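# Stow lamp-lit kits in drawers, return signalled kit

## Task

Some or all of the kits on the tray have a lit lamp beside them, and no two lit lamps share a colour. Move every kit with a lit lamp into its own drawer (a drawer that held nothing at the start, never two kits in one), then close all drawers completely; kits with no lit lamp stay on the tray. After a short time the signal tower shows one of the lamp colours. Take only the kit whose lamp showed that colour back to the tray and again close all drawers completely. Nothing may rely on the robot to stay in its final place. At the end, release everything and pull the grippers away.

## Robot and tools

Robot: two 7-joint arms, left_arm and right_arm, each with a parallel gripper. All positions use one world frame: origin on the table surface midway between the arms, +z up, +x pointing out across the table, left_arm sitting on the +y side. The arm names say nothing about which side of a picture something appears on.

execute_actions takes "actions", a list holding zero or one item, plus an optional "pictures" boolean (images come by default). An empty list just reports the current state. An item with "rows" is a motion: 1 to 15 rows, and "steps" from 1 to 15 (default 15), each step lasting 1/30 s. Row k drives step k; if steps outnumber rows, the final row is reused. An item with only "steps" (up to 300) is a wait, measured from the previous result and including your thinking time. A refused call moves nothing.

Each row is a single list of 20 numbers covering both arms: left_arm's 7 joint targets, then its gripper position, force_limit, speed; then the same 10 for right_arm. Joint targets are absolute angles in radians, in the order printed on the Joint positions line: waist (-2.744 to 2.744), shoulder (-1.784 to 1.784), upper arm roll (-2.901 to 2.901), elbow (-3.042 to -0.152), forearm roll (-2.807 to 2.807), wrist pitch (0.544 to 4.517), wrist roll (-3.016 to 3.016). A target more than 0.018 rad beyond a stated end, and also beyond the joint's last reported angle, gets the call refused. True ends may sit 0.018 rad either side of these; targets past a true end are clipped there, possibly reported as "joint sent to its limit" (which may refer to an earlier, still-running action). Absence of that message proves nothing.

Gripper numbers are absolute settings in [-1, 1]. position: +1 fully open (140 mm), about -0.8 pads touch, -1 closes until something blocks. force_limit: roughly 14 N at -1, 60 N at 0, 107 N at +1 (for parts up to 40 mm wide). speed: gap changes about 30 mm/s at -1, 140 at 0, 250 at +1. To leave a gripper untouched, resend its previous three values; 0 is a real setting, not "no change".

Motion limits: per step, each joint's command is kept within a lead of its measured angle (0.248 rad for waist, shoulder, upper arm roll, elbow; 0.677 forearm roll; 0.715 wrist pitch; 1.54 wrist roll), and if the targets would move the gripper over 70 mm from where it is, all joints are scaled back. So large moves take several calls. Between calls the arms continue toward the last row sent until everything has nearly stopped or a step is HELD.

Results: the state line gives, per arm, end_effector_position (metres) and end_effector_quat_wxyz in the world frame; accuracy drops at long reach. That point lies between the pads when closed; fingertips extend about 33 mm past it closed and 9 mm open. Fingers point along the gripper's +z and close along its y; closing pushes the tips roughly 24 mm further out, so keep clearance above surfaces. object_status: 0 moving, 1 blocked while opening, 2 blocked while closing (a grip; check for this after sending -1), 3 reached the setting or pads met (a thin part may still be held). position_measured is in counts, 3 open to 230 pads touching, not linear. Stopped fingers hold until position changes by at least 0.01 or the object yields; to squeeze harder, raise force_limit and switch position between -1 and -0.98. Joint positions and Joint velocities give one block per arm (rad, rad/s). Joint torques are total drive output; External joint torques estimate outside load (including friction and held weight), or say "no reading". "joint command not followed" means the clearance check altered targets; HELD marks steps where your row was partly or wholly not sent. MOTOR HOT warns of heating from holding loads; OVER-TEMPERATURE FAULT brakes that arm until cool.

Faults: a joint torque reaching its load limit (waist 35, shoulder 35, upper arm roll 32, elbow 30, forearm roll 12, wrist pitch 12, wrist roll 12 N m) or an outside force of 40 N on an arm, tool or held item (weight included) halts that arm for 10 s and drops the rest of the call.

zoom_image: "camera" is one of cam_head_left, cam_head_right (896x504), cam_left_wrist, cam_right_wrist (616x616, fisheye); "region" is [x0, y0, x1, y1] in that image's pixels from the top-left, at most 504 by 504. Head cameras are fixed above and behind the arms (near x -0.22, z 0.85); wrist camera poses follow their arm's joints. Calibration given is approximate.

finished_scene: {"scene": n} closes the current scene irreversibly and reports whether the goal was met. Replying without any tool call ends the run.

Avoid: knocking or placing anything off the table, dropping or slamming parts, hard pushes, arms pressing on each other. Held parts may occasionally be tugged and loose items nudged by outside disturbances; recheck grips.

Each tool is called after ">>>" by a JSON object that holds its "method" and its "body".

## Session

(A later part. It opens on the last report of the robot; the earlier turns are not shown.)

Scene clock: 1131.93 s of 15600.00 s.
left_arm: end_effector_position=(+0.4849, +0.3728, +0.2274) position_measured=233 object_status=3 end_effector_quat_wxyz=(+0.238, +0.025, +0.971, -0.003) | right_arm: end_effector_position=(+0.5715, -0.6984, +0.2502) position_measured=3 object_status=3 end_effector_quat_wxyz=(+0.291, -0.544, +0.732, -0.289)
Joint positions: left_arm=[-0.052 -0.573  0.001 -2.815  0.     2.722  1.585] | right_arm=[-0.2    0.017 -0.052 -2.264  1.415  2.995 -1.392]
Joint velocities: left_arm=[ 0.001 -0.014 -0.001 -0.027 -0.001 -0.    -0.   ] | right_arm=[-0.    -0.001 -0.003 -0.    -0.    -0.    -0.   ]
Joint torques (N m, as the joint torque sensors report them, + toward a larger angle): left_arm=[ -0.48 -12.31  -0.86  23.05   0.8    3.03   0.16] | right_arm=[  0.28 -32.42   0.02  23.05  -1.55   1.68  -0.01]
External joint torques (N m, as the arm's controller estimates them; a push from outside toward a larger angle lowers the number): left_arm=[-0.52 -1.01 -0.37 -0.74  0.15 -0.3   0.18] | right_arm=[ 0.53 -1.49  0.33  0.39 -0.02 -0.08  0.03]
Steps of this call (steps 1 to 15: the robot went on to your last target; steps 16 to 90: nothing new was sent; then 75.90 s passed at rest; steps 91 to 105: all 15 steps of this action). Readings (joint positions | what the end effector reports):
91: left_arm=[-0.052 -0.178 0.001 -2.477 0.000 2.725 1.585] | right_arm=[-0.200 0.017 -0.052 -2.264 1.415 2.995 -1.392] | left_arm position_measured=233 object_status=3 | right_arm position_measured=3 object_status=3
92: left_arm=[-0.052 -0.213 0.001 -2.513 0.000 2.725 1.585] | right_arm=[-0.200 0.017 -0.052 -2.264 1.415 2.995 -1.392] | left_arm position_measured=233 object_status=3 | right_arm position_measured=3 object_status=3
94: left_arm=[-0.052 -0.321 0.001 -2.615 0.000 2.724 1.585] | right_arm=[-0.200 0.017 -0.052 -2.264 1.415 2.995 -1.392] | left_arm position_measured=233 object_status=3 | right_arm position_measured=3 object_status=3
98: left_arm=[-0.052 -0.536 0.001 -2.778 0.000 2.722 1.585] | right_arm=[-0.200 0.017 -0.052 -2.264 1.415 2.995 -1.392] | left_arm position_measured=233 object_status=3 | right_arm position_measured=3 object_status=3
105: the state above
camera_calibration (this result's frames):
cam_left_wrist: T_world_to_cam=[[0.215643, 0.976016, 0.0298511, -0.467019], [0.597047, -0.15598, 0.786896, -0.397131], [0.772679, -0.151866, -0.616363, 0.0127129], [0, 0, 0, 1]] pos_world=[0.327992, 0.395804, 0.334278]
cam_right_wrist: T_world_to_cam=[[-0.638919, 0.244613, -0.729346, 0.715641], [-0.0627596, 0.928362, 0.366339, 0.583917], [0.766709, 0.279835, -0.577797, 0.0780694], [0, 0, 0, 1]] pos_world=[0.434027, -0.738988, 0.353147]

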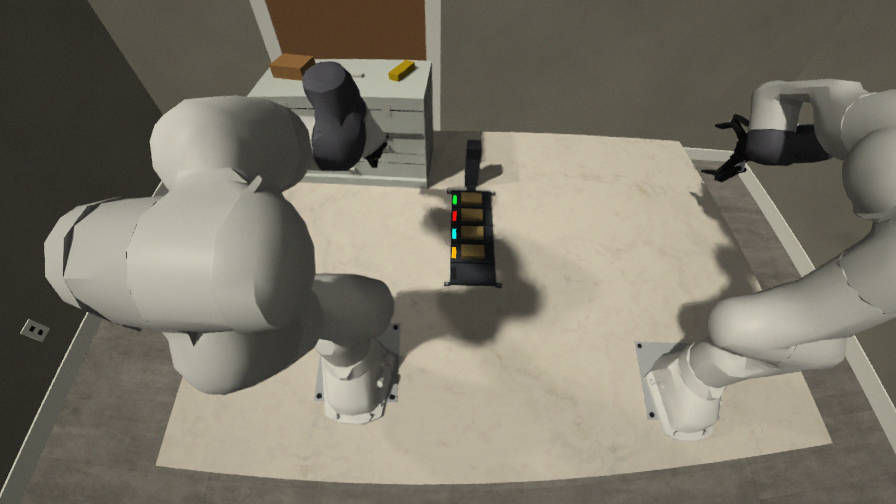

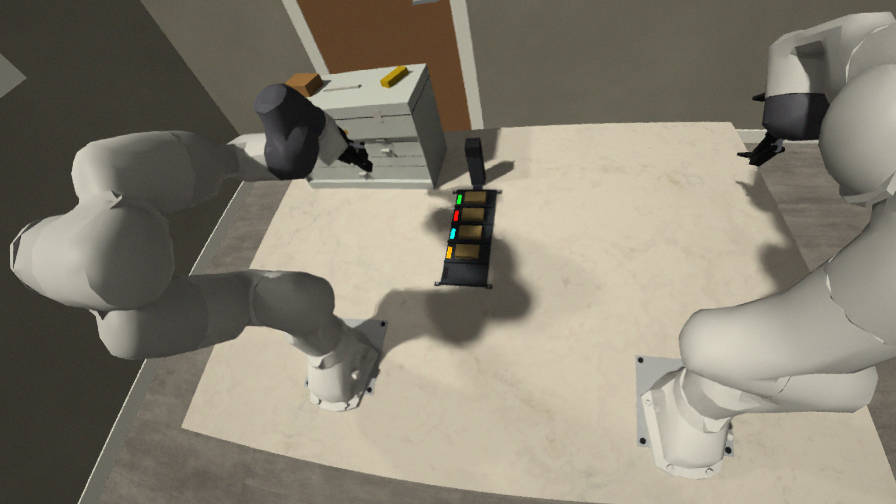

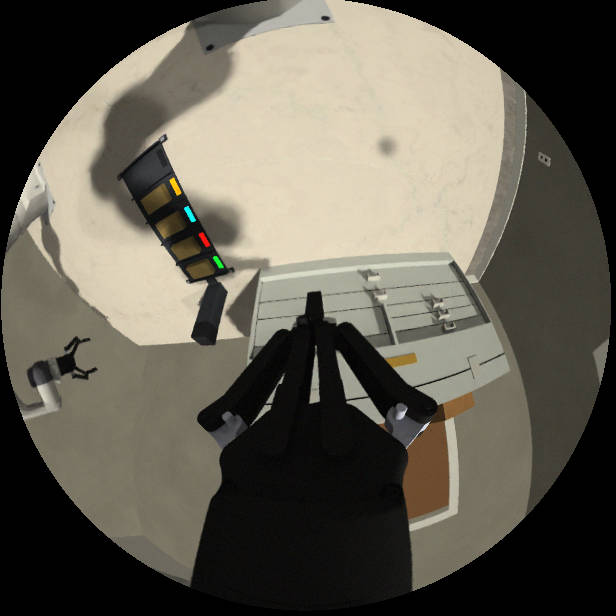

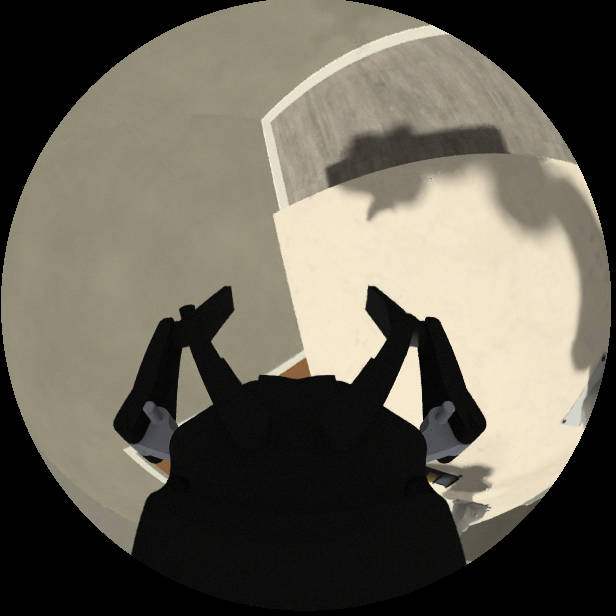

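>>> {"method": "execute_actions", "body": {"actions": [{"rows":[[0.2,-0.573,0,-2.815,0.1,3.1,1.5,-0.3,0,0,-0.2,0.017,-0.05,-2.264,1.415,2.995,-1.392,1,0,0],[0.3,-0.573,0,-2.815,0.1,3.1,1.5,-0.3,0,0,-0.2,0.017,-0.05,-2.264,1.415,2.995,-1.392,1,0,0],[0.42,-0.573,0,-2.815,0.2,3.15,1.46,-0.3,0,0,-0.2,0.017,-0.05,-2.264,1.415,2.995,-1.392,1,0,0],[0.42,-0.573,0,-2.815,0.2,3.15,1.46,-0.3,0,0,-0.2,0.017,-0.05,-2.264,1.415,2.995,-1.392,1,0,0],[0.42,-0.573,0,-2.815,0.2,3.15,1.46,-0.3,0,0,-0.2,0.017,-0.05,-2.264,1.415,2.995,-1.392,1,0,0],[0.42,-0.55,0,-2.815,0.3,3.2,1.46,-0.3,0,0,-0.2,0.017,-0.05,-2.264,1.415,2.995,-1.392,1,0,0],[0.42,-0.5,0,-2.815,0.3,3.25,1.46,-0.3,0,0,-0.2,0.017,-0.05,-2.264,1.415,2.995,-1.392,1,0,0],[0.42,-0.45,0,-2.815,0.3,3.3,1.46,-0.3,0,0,-0.2,0.017,-0.05,-2.264,1.415,2.995,-1.392,1,0,0],[0.42,-0.4,0,-2.815,0.3,3.35,1.46,-0.3,0,0,-0.2,0.017,-0.05,-2.264,1.415,2.995,-1.392,1,0,0],[0.42,-0.35,0,-2.815,0.3,3.4,1.46,-0.3,0,0,-0.2,0.017,-0.05,-2.264,1.415,2.995,-1.392,1,0,0],[0.42,-0.3,0,-2.815,0.3,3.4,1.46,-0.3,0,0,-0.2,0.017,-0.05,-2.264,1.415,2.995,-1.392,1,0,0]],"steps":15}], "pictures": false}}

>>> {"method": "execute_actions", "body": {"actions": [{"rows":[[0.425,-0.27,0,-2.83,0.4,3.5,1.46,-0.3,0,0,-0.2,0.017,-0.05,-2.264,1.415,2.995,-1.392,1,0,0],[0.425,-0.24,0,-2.83,0.4,3.55,1.46,-0.3,0,0,-0.2,0.017,-0.05,-2.264,1.415,2.995,-1.392,1,0,0],[0.425,-0.21,0,-2.83,0.45,3.6,1.46,-0.3,0,0,-0.2,0.017,-0.05,-2.264,1.415,2.995,-1.392,1,0,0],[0.425,-0.18,0,-2.83,0.45,3.63,1.46,-0.3,0,0,-0.2,0.017,-0.05,-2.264,1.415,2.995,-1.392,1,0,0],[0.425,-0.15,0,-2.83,0.5,3.66,1.46,-0.3,0,0,-0.2,0.017,-0.05,-2.264,1.415,2.995,-1.392,1,0,0],[0.425,-0.12,0,-2.83,0.5,3.69,1.46,-0.3,0,0,-0.2,0.017,-0.05,-2.264,1.415,2.995,-1.392,1,0,0],[0.425,-0.09,0,-2.83,0.5,3.72,1.46,-0.3,0,0,-0.2,0.017,-0.05,-2.264,1.415,2.995,-1.392,1,0,0],[0.425,-0.06,0,-2.83,0.55,3.75,1.46,-0.3,0,0,-0.2,0.017,-0.05,-2.264,1.415,2.995,-1.392,1,0,0],[0.425,-0.03,0,-2.83,0.55,3.78,1.46,-0.3,0,0,-0.2,0.017,-0.05,-2.264,1.415,2.995,-1.392,1,0,0],[0.425,0.0,0,-2.83,0.567,3.81,1.46,-0.3,0,0,-0.2,0.017,-0.05,-2.264,1.415,2.995,-1.392,1,0,0],[0.425,0.03,0,-2.83,0.567,3.84,1.46,-0.3,0,0,-0.2,0.017,-0.05,-2.264,1.415,2.995,-1.392,1,0,0],[0.425,0.06,0,-2.83,0.567,3.876,1.46,-0.3,0,0,-0.2,0.017,-0.05,-2.264,1.415,2.995,-1.392,1,0,0],[0.425,0.09,0,-2.83,0.567,3.876,1.46,-0.3,0,0,-0.2,0.017,-0.05,-2.264,1.415,2.995,-1.392,1,0,0],[0.425,0.12,0,-2.83,0.567,3.876,1.46,-0.3,0,0,-0.2,0.017,-0.05,-2.264,1.415,2.995,-1.392,1,0,0],[0.425,0.15,0,-2.83,0.567,3.876,1.46,-0.3,0,0,-0.2,0.017,-0.05,-2.264,1.415,2.995,-1.392,1,0,0]],"steps":15}], "pictures": false}}

>>> {"method": "execute_actions", "body": {"actions": [{"rows":[[0.425,0.18,0,-2.8015,0.567,3.876,1.46,-0.3,0,0,-0.2,0.017,-0.05,-2.264,1.415,2.995,-1.392,1,0,0]],"steps":15}]}}

Scene clock: 1172.50 s of 15600.00 s.
left_arm: end_effector_position=(+0.5302, +0.5889, +0.2273) position_measured=167 object_status=0 end_effector_quat_wxyz=(+0.357, -0.096, +0.924, +0.100) | right_arm: end_effector_position=(+0.5715, -0.6984, +0.2502) position_measured=3 object_status=3 end_effector_quat_wxyz=(+0.291, -0.544, +0.732, -0.289)
Joint positions: left_arm=[ 0.408 -0.313  0.003 -2.819  0.27   3.27   1.509] | right_arm=[-0.2    0.017 -0.052 -2.264  1.415  2.995 -1.392]
Joint velocities: left_arm=[ 0.139  0.278 -0.001 -0.031  0.23   0.72  -0.139] | right_arm=[ 0.     0.001 -0.     0.     0.    -0.     0.001]
Joint torques (N m, as the joint torque sensors report them, + toward a larger angle): left_arm=[  0.13 -23.32  -0.58  23.42   1.05   5.22  -0.32] | right_arm=[ -0.03 -32.36  -0.19  22.91  -1.58   1.64   0.07]
External joint torques (N m, as the arm's controller estimates them; a push from outside toward a larger angle lowers the number): left_arm=[ 1.53  1.79  1.33 -1.98  0.94  0.88 -0.31] | right_arm=[-0.02 -1.42 -0.12  0.21 -0.04 -0.09  0.11]
Steps of this call (steps 1 to 15: the robot went on to your last target; steps 16 to 90: nothing new was sent; then 37.07 s passed at rest; steps 91 to 105: all 15 steps of this action). Readings (joint positions | what the end effector reports):
91: left_arm=[-0.031 -0.574 -0.005 -2.818 0.010 2.745 1.582] | right_arm=[-0.200 0.017 -0.052 -2.264 1.415 2.995 -1.392] | left_arm position_measured=233 object_status=0 | right_arm position_measured=3 object_status=3
92: left_arm=[-0.001 -0.574 -0.005 -2.818 0.018 2.770 1.579] | right_arm=[-0.200 0.017 -0.052 -2.264 1.415 2.995 -1.392] | left_arm position_measured=231 object_status=0 | right_arm position_measured=3 object_status=3
94: left_arm=[0.063 -0.574 -0.005 -2.818 0.050 2.822 1.571] | right_arm=[-0.200 0.017 -0.052 -2.264 1.415 2.995 -1.392] | left_arm position_measured=211 object_status=0 | right_arm position_measured=3 object_status=3
98: left_arm=[0.212 -0.550 -0.005 -2.814 0.138 2.946 1.553] | right_arm=[-0.200 0.017 -0.052 -2.264 1.415 2.995 -1.392] | left_arm position_measured=181 object_status=0 | right_arm position_measured=3 object_status=3
105: the state above

Scene clock: 1173.00 s of 15600.00 s.
left_arm: end_effector_position=(+0.5567, +0.4957, +0.1402) position_measured=167 object_status=3 end_effector_quat_wxyz=(+0.411, +0.026, +0.911, +0.014) | right_arm: end_effector_position=(+0.5715, -0.6984, +0.2502) position_measured=3 object_status=3 end_effector_quat_wxyz=(+0.291, -0.544, +0.732, -0.289)
Joint positions: left_arm=[ 0.422  0.085  0.002 -2.828  0.55   3.788  1.475] | right_arm=[-0.2    0.017 -0.052 -2.264  1.415  2.995 -1.392]
Joint velocities: left_arm=[ 0.     0.872 -0.001 -0.011  0.125  0.493 -0.027] | right_arm=[-0.    -0.     0.001  0.001  0.001 -0.    -0.001]
Joint torques (N m, as the joint torque sensors report them, + toward a larger angle): left_arm=[  1.38 -26.33  -1.07  12.74   0.63   4.5   -0.34] | right_arm=[  0.58 -32.7    0.25  22.96  -1.51   1.63   0.05]
External joint torques (N m, as the arm's controller estimates them; a push from outside toward a larger angle lowers the number): left_arm=[ 1.14  3.44 -1.24 -0.91  1.01  0.73 -0.32] | right_arm=[ 0.48 -1.83  0.22  0.25  0.03 -0.08  0.09]
Steps of this call (steps 1 to 15: all 15 steps of this action). Readings (joint positions | what the end effector reports):
1: left_arm=[0.415 -0.302 0.003 -2.821 0.298 3.309 1.504] | right_arm=[-0.200 0.017 -0.052 -2.264 1.415 2.995 -1.392] | left_arm position_measured=167 object_status=3 | right_arm position_measured=3 object_status=3
2: left_arm=[0.418 -0.285 0.003 -2.822 0.322 3.352 1.500] | right_arm=[-0.200 0.017 -0.052 -2.264 1.415 2.995 -1.392] | left_arm position_measured=167 object_status=3 | right_arm position_measured=3 object_status=3
4: left_arm=[0.421 -0.239 0.003 -2.823 0.374 3.437 1.494] | right_arm=[-0.200 0.017 -0.052 -2.264 1.415 2.995 -1.392] | left_arm position_measured=167 object_status=3 | right_arm position_measured=3 object_status=3
8: left_arm=[0.422 -0.125 0.002 -2.826 0.467 3.585 1.484] | right_arm=[-0.200 0.017 -0.052 -2.264 1.415 2.995 -1.392] | left_arm position_measured=167 object_status=3 | right_arm position_measured=3 object_status=3
15: the state above

Scene clock: 1173.50 s of 15600.00 s.
left_arm: end_effector_position=(+0.5618, +0.4856, +0.1235) position_measured=167 object_status=3 end_effector_quat_wxyz=(+0.419, +0.026, +0.908, -0.008) | right_arm: end_effector_position=(+0.5715, -0.6984, +0.2502) position_measured=3 object_status=3 end_effector_quat_wxyz=(+0.291, -0.544, +0.732, -0.289)
Joint positions: left_arm=[ 0.422  0.178  0.002 -2.803  0.564  3.867  1.468] | right_arm=[-0.2    0.017 -0.052 -2.264  1.415  2.995 -1.392]
Joint velocities: left_arm=[-0.     0.002  0.    -0.001  0.003  0.028 -0.005] | right_arm=[-0.    -0.001 -0.    -0.001 -0.001  0.001  0.   ]
Joint torques (N m, as the joint torque sensors report them, + toward a larger angle): left_arm=[  1.56 -24.29  -0.57  12.42   0.75   4.18  -0.21] | right_arm=[ -0.3  -32.61   0.02  23.08  -1.55   1.67   0.11]
External joint torques (N m, as the arm's controller estimates them; a push from outside toward a larger angle lowers the number): left_arm=[ 1.52  1.84 -0.43 -0.01  0.95  0.79 -0.19] | right_arm=[-0.25 -1.66  0.12  0.41 -0.02 -0.07  0.15]
Steps of this call (steps 1 to 15: all 15 steps of this action). Readings (joint positions | what the end effector reports):
1: left_arm=[0.422 0.116 0.002 -2.823 0.554 3.802 1.474] | right_arm=[-0.200 0.017 -0.052 -2.264 1.415 2.995 -1.392] | left_arm position_measured=167 object_status=3 | right_arm position_measured=3 object_status=3
2: left_arm=[0.422 0.141 0.002 -2.818 0.556 3.814 1.473] | right_arm=[-0.200 0.017 -0.052 -2.264 1.415 2.995 -1.392] | left_arm position_measured=167 object_status=3 | right_arm position_measured=3 object_status=3
4: left_arm=[0.422 0.167 0.002 -2.812 0.560 3.831 1.472] | right_arm=[-0.200 0.017 -0.052 -2.264 1.415 2.995 -1.392] | left_arm position_measured=167 object_status=3 | right_arm position_measured=3 object_status=3
8: left_arm=[0.422 0.177 0.002 -2.805 0.563 3.853 1.470] | right_arm=[-0.200 0.017 -0.052 -2.264 1.415 2.995 -1.392] | left_arm position_measured=167 object_status=3 | right_arm position_measured=3 object_status=3
15: the state above
camera_calibration (this result's frames):
cam_left_wrist: T_world_to_cam=[[0.197957, 0.975829, 0.0925774, -0.588295], [0.257419, -0.142886, 0.955677, -0.180124], [0.945806, -0.165352, -0.279482, -0.225923], [0, 0, 0, 1]] pos_world=[0.376504, 0.510982, 0.163462]
cam_right_wrist: T_world_to_cam=[[-0.638919, 0.244613, -0.729346, 0.715641], [-0.0627596, 0.928362, 0.366339, 0.583917], [0.766709, 0.279835, -0.577797, 0.0780694], [0, 0, 0, 1]] pos_world=[0.434027, -0.738988, 0.353147]

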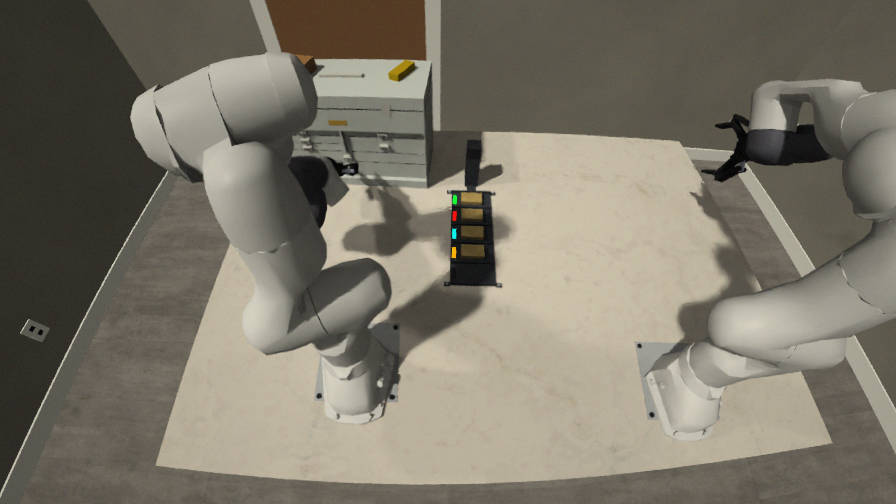

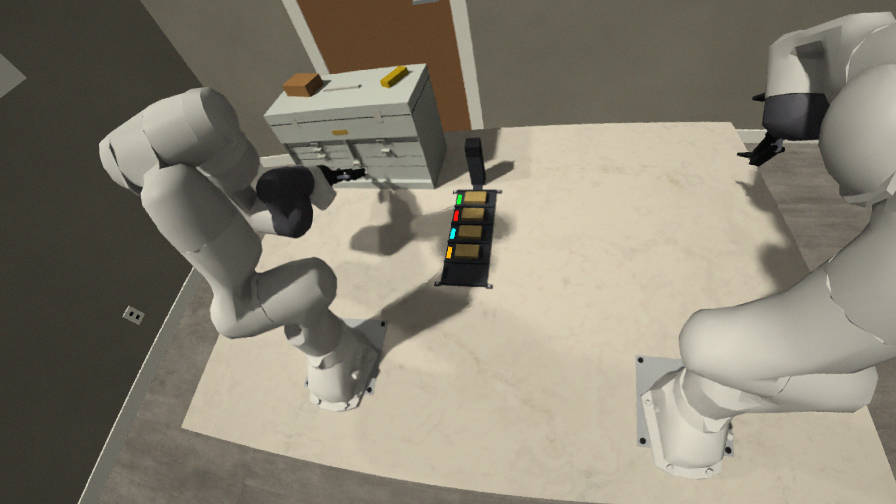

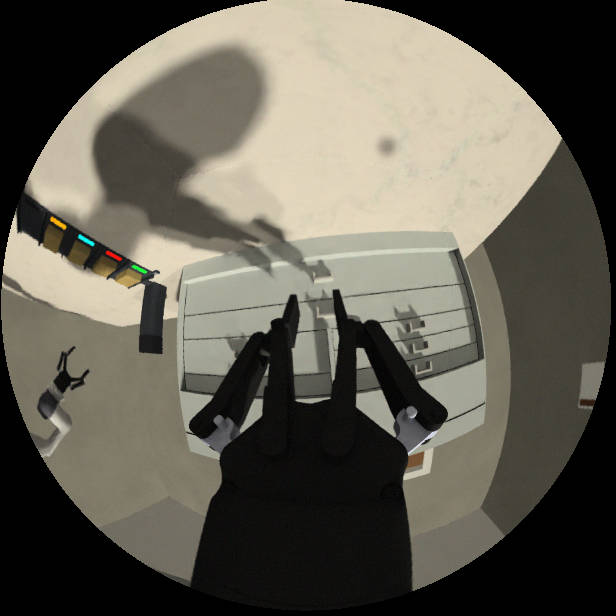

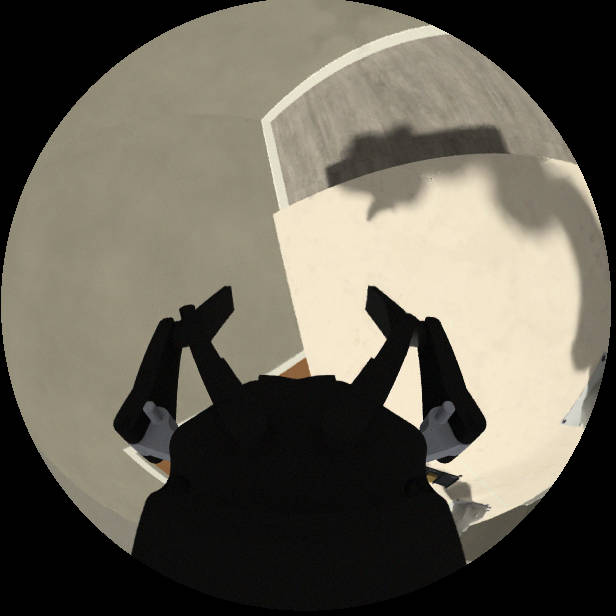

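Kinematics work.

>>> {"method": "zoom_image", "body": {"camera": "cam_left_wrist", "region": [200, 230, 480, 400]}}

Region (200, 230, 480, 400) of cam_left_wrist's 616x616 image, scaled by 1.800, with more detail than that image has; it fills the top 306 rows of this view, and the rest is white.

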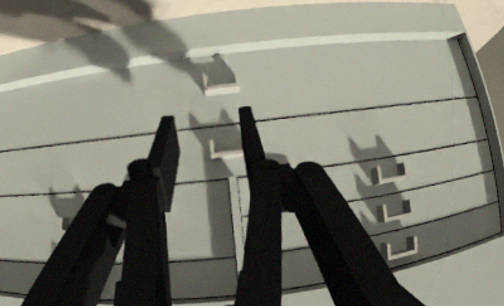

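>>> {"method": "execute_actions", "body": {"actions": [{"rows":[[0.439,0.2185,0,-2.7274,0.609,3.85,1.418,-0.3,0,0,-0.2,0.017,-0.05,-2.264,1.415,2.995,-1.392,1,0,0]],"steps":15}]}}

>>> {"method": "zoom_image", "body": {"camera": "cam_left_wrist", "region": [230, 240, 400, 360]}}

Scene clock: 1204.60 s of 15600.00 s.
left_arm: end_effector_position=(+0.5836, +0.4947, +0.1277) position_measured=167 object_status=3 end_effector_quat_wxyz=(+0.426, +0.027, +0.904, -0.010) | right_arm: end_effector_position=(+0.5715, -0.6984, +0.2502) position_measured=3 object_status=3 end_effector_quat_wxyz=(+0.291, -0.544, +0.732, -0.289)
Joint positions: left_arm=[ 0.436  0.216  0.001 -2.729  0.605  3.855  1.433] | right_arm=[-0.2    0.017 -0.052 -2.264  1.415  2.995 -1.392]
Joint velocities: left_arm=[ 0.002 -0.001  0.002  0.002  0.005 -0.006 -0.027] | right_arm=[-0.001 -0.001 -0.001  0.001 -0.    -0.     0.001]
Joint torques (N m, as the joint torque sensors report them, + toward a larger angle): left_arm=[  0.45 -27.02  -0.46  12.54   0.81   2.8   -0.33] | right_arm=[  0.12 -32.69   0.13  23.18  -1.54   1.61   0.06]
External joint torques (N m, as the arm's controller estimates them; a push from outside toward a larger angle lowers the number): left_arm=[ 0.31  1.2  -0.34 -0.66  1.09 -0.61 -0.31] | right_arm=[ 0.2  -1.67  0.27  0.42 -0.01 -0.13  0.1 ]
Steps of this call (steps 1 to 15: the robot went on to your last target; steps 16 to 90: nothing new was sent; then 27.60 s passed at rest; steps 91 to 105: all 15 steps of this action). Readings (joint positions | what the end effector reports):
91: left_arm=[0.425 0.188 0.001 -2.787 0.574 3.869 1.463] | right_arm=[-0.200 0.017 -0.052 -2.264 1.415 2.995 -1.392] | left_arm position_measured=167 object_status=3 | right_arm position_measured=3 object_status=3
92: left_arm=[0.429 0.199 0.001 -2.766 0.582 3.866 1.459] | right_arm=[-0.200 0.017 -0.052 -2.264 1.415 2.995 -1.392] | left_arm position_measured=167 object_status=3 | right_arm position_measured=3 object_status=3
94: left_arm=[0.433 0.209 0.001 -2.743 0.592 3.862 1.452] | right_arm=[-0.200 0.017 -0.052 -2.264 1.415 2.995 -1.392] | left_arm position_measured=167 object_status=3 | right_arm position_measured=3 object_status=3
98: left_arm=[0.436 0.215 0.001 -2.731 0.601 3.858 1.442] | right_arm=[-0.200 0.017 -0.052 -2.264 1.415 2.995 -1.392] | left_arm position_measured=167 object_status=3 | right_arm position_measured=3 object_status=3
105: the state above
camera_calibration (this result's frames):
cam_left_wrist: T_world_to_cam=[[0.200272, 0.975404, 0.0920784, -0.602986], [0.242013, -0.140322, 0.960073, -0.1813], [0.949379, -0.169992, -0.264163, -0.245632], [0, 0, 0, 1]] pos_world=[0.397837, 0.520959, 0.164696]
cam_right_wrist: T_world_to_cam=[[-0.638919, 0.244613, -0.729346, 0.715641], [-0.0627596, 0.928362, 0.366339, 0.583917], [0.766709, 0.279835, -0.577797, 0.0780694], [0, 0, 0, 1]] pos_world=[0.434027, -0.738988, 0.353147]

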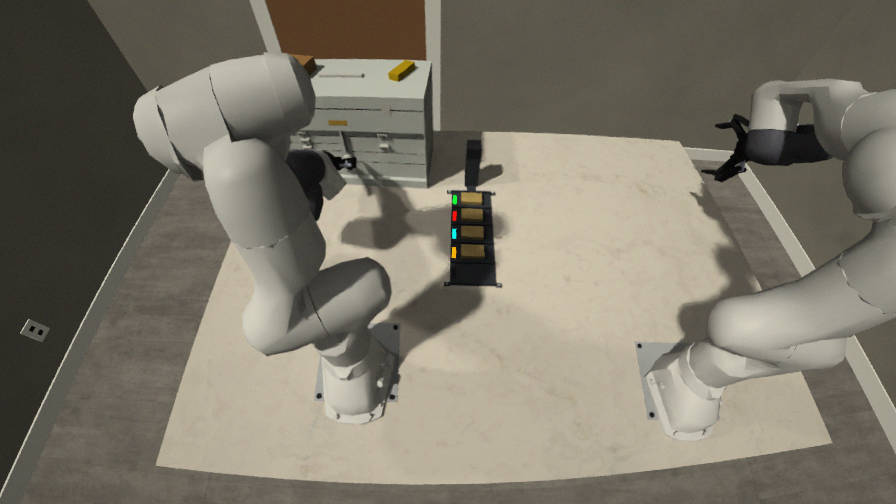

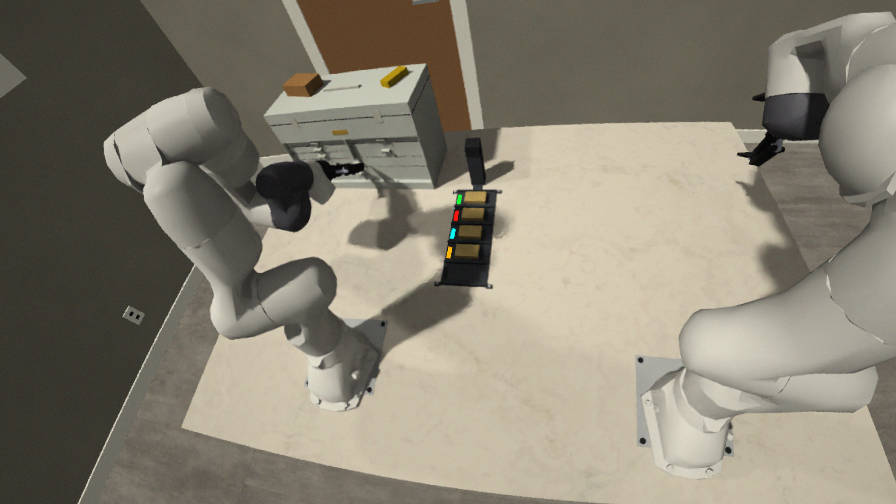

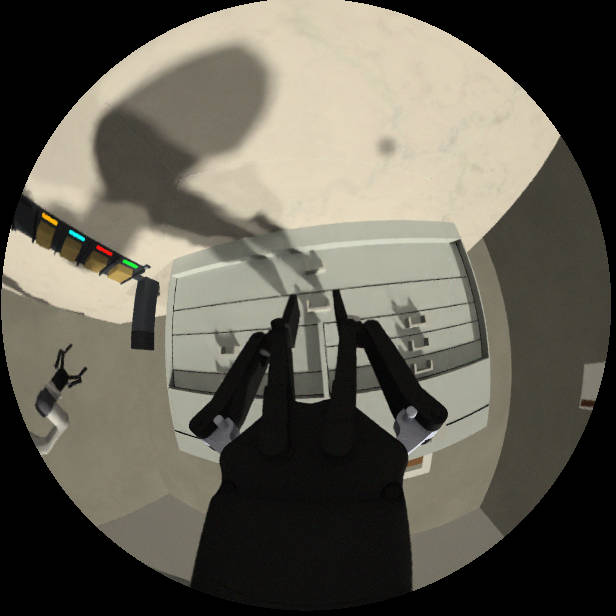

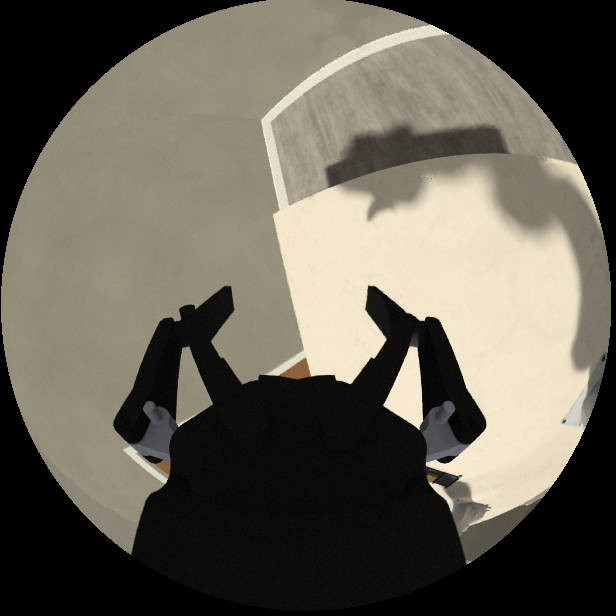

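Region (230, 240, 400, 360) of cam_left_wrist's 616x616 image, scaled by 2.965, with more detail than that image has; it fills the top 356 rows of this view, and the rest is white.

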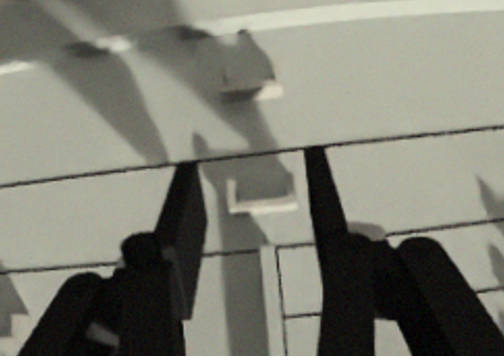

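>>> {"method": "execute_actions", "body": {"actions": [{"rows":[[0.43,0.233,0,-2.707,0.602,3.842,1.418,-0.3,0,0,-0.2,0.017,-0.05,-2.264,1.415,2.995,-1.392,1,0,0],[0.43,0.233,0,-2.707,0.602,3.842,1.418,-0.3,0,0,-0.2,0.017,-0.05,-2.264,1.415,2.995,-1.392,1,0,0],[0.43,0.233,0,-2.707,0.602,3.842,1.418,-0.3,0,0,-0.2,0.017,-0.05,-2.264,1.415,2.995,-1.392,1,0,0],[0.419,0.247,0,-2.686,0.592,3.835,1.418,-0.3,0,0,-0.2,0.017,-0.05,-2.264,1.415,2.995,-1.392,1,0,0]],"steps":15}]}}

>>> {"method": "zoom_image", "body": {"camera": "cam_left_wrist", "region": [230, 240, 400, 360]}}

Scene clock: 1219.17 s of 15600.00 s.
left_arm: end_effector_position=(+0.5967, +0.4965, +0.1246) position_measured=167 object_status=3 end_effector_quat_wxyz=(+0.425, +0.025, +0.905, -0.009) | right_arm: end_effector_position=(+0.5715, -0.6984, +0.2502) position_measured=3 object_status=3 end_effector_quat_wxyz=(+0.291, -0.544, +0.732, -0.289)
Joint positions: left_arm=[ 0.422  0.245  0.001 -2.688  0.595  3.84   1.425] | right_arm=[-0.2    0.017 -0.052 -2.264  1.415  2.995 -1.392]
Joint velocities: left_arm=[-0.001  0.001 -0.001  0.001 -0.003 -0.006  0.001] | right_arm=[ 0.001  0.     0.    -0.    -0.001  0.    -0.   ]
Joint torques (N m, as the joint torque sensors report them, + toward a larger angle): left_arm=[ -2.12 -27.66  -0.77  14.62  -0.79   2.86  -0.22] | right_arm=[  0.32 -32.75  -0.23  23.25  -1.5    1.63   0.04]
External joint torques (N m, as the arm's controller estimates them; a push from outside toward a larger angle lowers the number): left_arm=[-2.02  1.67 -0.39  1.25 -0.55 -0.55 -0.2 ] | right_arm=[ 0.25 -1.9  -0.23  0.61  0.03 -0.09  0.08]
Steps of this call (steps 1 to 15: the robot went on to your last target; steps 16 to 90: nothing new was sent; then 11.07 s passed at rest; steps 91 to 105: all 15 steps of this action). Readings (joint positions | what the end effector reports):
91: left_arm=[0.436 0.220 0.001 -2.724 0.606 3.853 1.425] | right_arm=[-0.200 0.017 -0.052 -2.264 1.415 2.995 -1.392] | left_arm position_measured=167 object_status=3 | right_arm position_measured=3 object_status=3
92: left_arm=[0.435 0.224 0.001 -2.719 0.606 3.852 1.425] | right_arm=[-0.200 0.017 -0.052 -2.264 1.415 2.995 -1.392] | left_arm position_measured=167 object_status=3 | right_arm position_measured=3 object_status=3
94: left_arm=[0.431 0.231 0.001 -2.708 0.603 3.849 1.425] | right_arm=[-0.200 0.017 -0.052 -2.264 1.415 2.995 -1.392] | left_arm position_measured=167 object_status=3 | right_arm position_measured=3 object_status=3
98: left_arm=[0.423 0.243 0.001 -2.691 0.598 3.843 1.425] | right_arm=[-0.200 0.017 -0.052 -2.264 1.415 2.995 -1.392] | left_arm position_measured=167 object_status=3 | right_arm position_measured=3 object_status=3
105: the state above
camera_calibration (this result's frames):
cam_left_wrist: T_world_to_cam=[[0.197451, 0.976065, 0.0911622, -0.605613], [0.244776, -0.139136, 0.959545, -0.183422], [0.949262, -0.167149, -0.26639, -0.259663], [0, 0, 0, 1]] pos_world=[0.410965, 0.522194, 0.162038]
cam_right_wrist: T_world_to_cam=[[-0.638919, 0.244613, -0.729346, 0.715641], [-0.0627596, 0.928362, 0.366339, 0.583917], [0.766709, 0.279835, -0.577797, 0.0780693], [0, 0, 0, 1]] pos_world=[0.434027, -0.738988, 0.353147]

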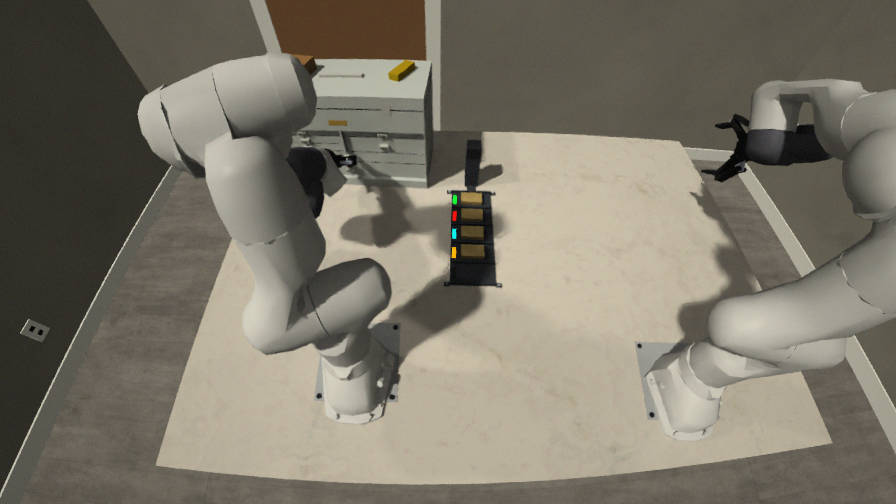

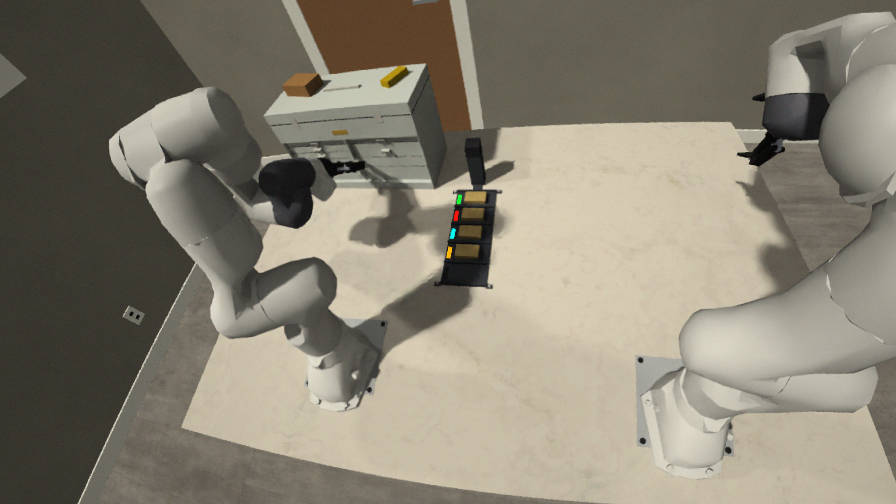

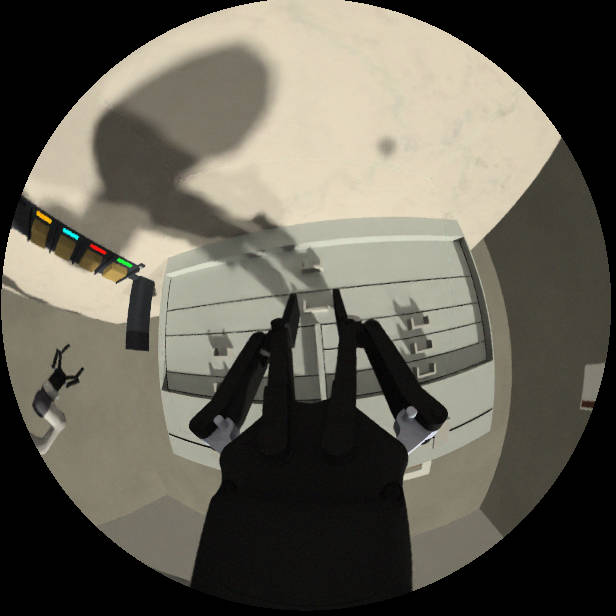

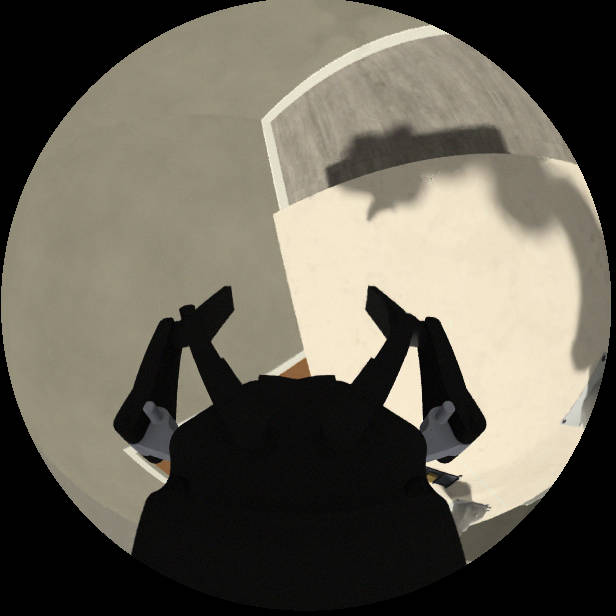

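Region (230, 240, 400, 360) of cam_left_wrist's 616x616 image, scaled by 2.965, with more detail than that image has; it fills the top 356 rows of this view, and the rest is white.

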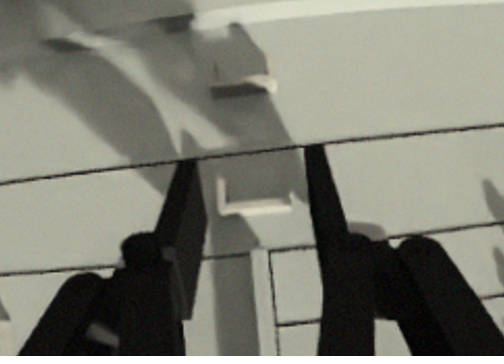

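Slightly left by ~1.5mm; nudge and close.

>>> {"method": "execute_actions", "body": {"actions": [{"rows":[[0.416,0.247,0,-2.686,0.592,3.835,1.418,-0.3,0,0,-0.2,0.017,-0.05,-2.264,1.415,2.995,-1.392,1,0,0],[0.416,0.247,0,-2.686,0.592,3.835,1.418,-0.3,0,0,-0.2,0.017,-0.05,-2.264,1.415,2.995,-1.392,1,0,0],[0.416,0.247,0,-2.686,0.592,3.835,1.418,-0.3,0,0,-0.2,0.017,-0.05,-2.264,1.415,2.995,-1.392,1,0,0],[0.416,0.247,0,-2.686,0.592,3.835,1.418,-1,0,-0.5,-0.2,0.017,-0.05,-2.264,1.415,2.995,-1.392,1,0,0]],"steps":15}], "pictures": false}}

Scene clock: 1236.40 s of 15600.00 s.
left_arm: end_effector_position=(+0.5970, +0.4959, +0.1242) position_measured=193 object_status=2 end_effector_quat_wxyz=(+0.424, +0.025, +0.905, -0.009) | right_arm: end_effector_position=(+0.5715, -0.6984, +0.2502) position_measured=3 object_status=3 end_effector_quat_wxyz=(+0.291, -0.544, +0.732, -0.289)
Joint positions: left_arm=[ 0.419  0.245  0.002 -2.687  0.593  3.839  1.425] | right_arm=[-0.2    0.017 -0.052 -2.264  1.415  2.995 -1.392]
Joint velocities: left_arm=[-0.    -0.001  0.     0.    -0.001 -0.     0.001] | right_arm=[ 0.001 -0.001 -0.001 -0.001  0.001 -0.001  0.   ]
Joint torques (N m, as the joint torque sensors report them, + toward a larger angle): left_arm=[ -1.73 -28.25  -1.19  13.6   -0.21   2.95  -0.26] | right_arm=[ -0.18 -33.13  -0.2   22.83  -1.56   1.63   0.04]
External joint torques (N m, as the arm's controller estimates them; a push from outside toward a larger angle lowers the number): left_arm=[-1.73  1.16 -0.92  0.11  0.05 -0.46 -0.24] | right_arm=[-0.24 -2.13 -0.2   0.11 -0.02 -0.09  0.08]
Steps of this call (steps 1 to 15: the robot went on to your last target; steps 16 to 90: nothing new was sent; then 13.73 s passed at rest; steps 91 to 105: all 15 steps of this action). Readings (joint positions | what the end effector reports):
91: left_arm=[0.421 0.245 0.001 -2.687 0.595 3.839 1.425] | right_arm=[-0.200 0.017 -0.052 -2.264 1.415 2.995 -1.392] | left_arm position_measured=167 object_status=3 | right_arm position_measured=3 object_status=3
92: left_arm=[0.421 0.245 0.001 -2.687 0.595 3.839 1.425] | right_arm=[-0.200 0.017 -0.052 -2.264 1.415 2.995 -1.392] | left_arm position_measured=167 object_status=3 | right_arm position_measured=3 object_status=3
94: left_arm=[0.420 0.245 0.001 -2.687 0.595 3.839 1.425] | right_arm=[-0.200 0.017 -0.052 -2.264 1.415 2.995 -1.392] | left_arm position_measured=167 object_status=0 | right_arm position_measured=3 object_status=3
98: left_arm=[0.419 0.245 0.002 -2.687 0.593 3.839 1.425] | right_arm=[-0.200 0.017 -0.052 -2.264 1.415 2.995 -1.392] | left_arm position_measured=185 object_status=0 | right_arm position_measured=3 object_status=3
105: the state above

>>> {"method": "execute_actions", "body": {"actions": [{"rows":[[0.427,0.239,0,-2.698,0.602,3.852,1.436,-1,0,-0.5,-0.2,0.017,-0.05,-2.264,1.415,2.995,-1.392,1,0,0],[0.432,0.234,0,-2.709,0.606,3.858,1.44,-1,0,-0.5,-0.2,0.017,-0.05,-2.264,1.415,2.995,-1.392,1,0,0],[0.438,0.228,0,-2.72,0.61,3.864,1.444,-1,0,-0.5,-0.2,0.017,-0.05,-2.264,1.415,2.995,-1.392,1,0,0],[0.443,0.223,0,-2.731,0.614,3.87,1.448,-1,0,-0.5,-0.2,0.017,-0.05,-2.264,1.415,2.995,-1.392,1,0,0],[0.449,0.217,0,-2.742,0.618,3.876,1.452,-1,0,-0.5,-0.2,0.017,-0.05,-2.264,1.415,2.995,-1.392,1,0,0],[0.455,0.211,0,-2.754,0.622,3.882,1.456,-1,0,-0.5,-0.2,0.017,-0.05,-2.264,1.415,2.995,-1.392,1,0,0],[0.461,0.205,0,-2.765,0.625,3.887,1.46,-1,0,-0.5,-0.2,0.017,-0.05,-2.264,1.415,2.995,-1.392,1,0,0],[0.467,0.199,0,-2.776,0.628,3.89,1.464,-1,0,-0.5,-0.2,0.017,-0.05,-2.264,1.415,2.995,-1.392,1,0,0],[0.473,0.193,0,-2.788,0.63,3.893,1.464,-1,0,-0.5,-0.2,0.017,-0.05,-2.264,1.415,2.995,-1.392,1,0,0],[0.48,0.187,0,-2.799,0.63,3.893,1.464,-1,0,-0.5,-0.2,0.017,-0.05,-2.264,1.415,2.995,-1.392,1,0,0]],"steps":15}], "pictures": false}}

Scene clock: 1277.17 s of 15600.00 s.
left_arm: end_effector_position=(+0.5592, +0.4983, +0.1249) position_measured=193 object_status=2 end_effector_quat_wxyz=(+0.424, +0.024, +0.905, -0.010) | right_arm: end_effector_position=(+0.5715, -0.6984, +0.2502) position_measured=3 object_status=3 end_effector_quat_wxyz=(+0.291, -0.544, +0.732, -0.289)
Joint positions: left_arm=[ 0.475  0.19   0.001 -2.792  0.625  3.885  1.452] | right_arm=[-0.2    0.017 -0.052 -2.264  1.415  2.995 -1.392]
Joint velocities: left_arm=[ 0.021 -0.011  0.001 -0.033  0.012  0.026  0.033] | right_arm=[-0.    -0.001 -0.001  0.    -0.     0.001 -0.   ]
Joint torques (N m, as the joint torque sensors report them, + toward a larger angle): left_arm=[  0.54 -27.69  -0.53   9.11   0.93   4.2    0.11] | right_arm=[  0.28 -32.49   0.01  23.2   -1.55   1.61   0.1 ]
External joint torques (N m, as the arm's controller estimates them; a push from outside toward a larger angle lowers the number): left_arm=[ 0.84 -1.14 -0.02 -3.61  1.1   0.76  0.12] | right_arm=[ 0.26 -1.46  0.06  0.44  0.   -0.13  0.14]
Steps of this call (steps 1 to 15: the robot went on to your last target; steps 16 to 90: nothing new was sent; then 37.27 s passed at rest; steps 91 to 105: all 15 steps of this action). Readings (joint positions | what the end effector reports):
91: left_arm=[0.420 0.244 0.002 -2.689 0.594 3.840 1.425] | right_arm=[-0.200 0.017 -0.052 -2.264 1.415 2.995 -1.392] | left_arm position_measured=193 object_status=2 | right_arm position_measured=3 object_status=3
92: left_arm=[0.422 0.242 0.002 -2.693 0.596 3.842 1.427] | right_arm=[-0.200 0.017 -0.052 -2.264 1.415 2.995 -1.392] | left_arm position_measured=193 object_status=2 | right_arm position_measured=3 object_status=3
94: left_arm=[0.430 0.234 0.002 -2.708 0.601 3.848 1.430] | right_arm=[-0.200 0.017 -0.052 -2.264 1.415 2.995 -1.392] | left_arm position_measured=193 object_status=2 | right_arm position_measured=3 object_status=3
98: left_arm=[0.452 0.213 0.001 -2.749 0.614 3.866 1.439] | right_arm=[-0.200 0.017 -0.052 -2.264 1.415 2.995 -1.392] | left_arm position_measured=193 object_status=2 | right_arm position_measured=3 object_status=3
105: the state above


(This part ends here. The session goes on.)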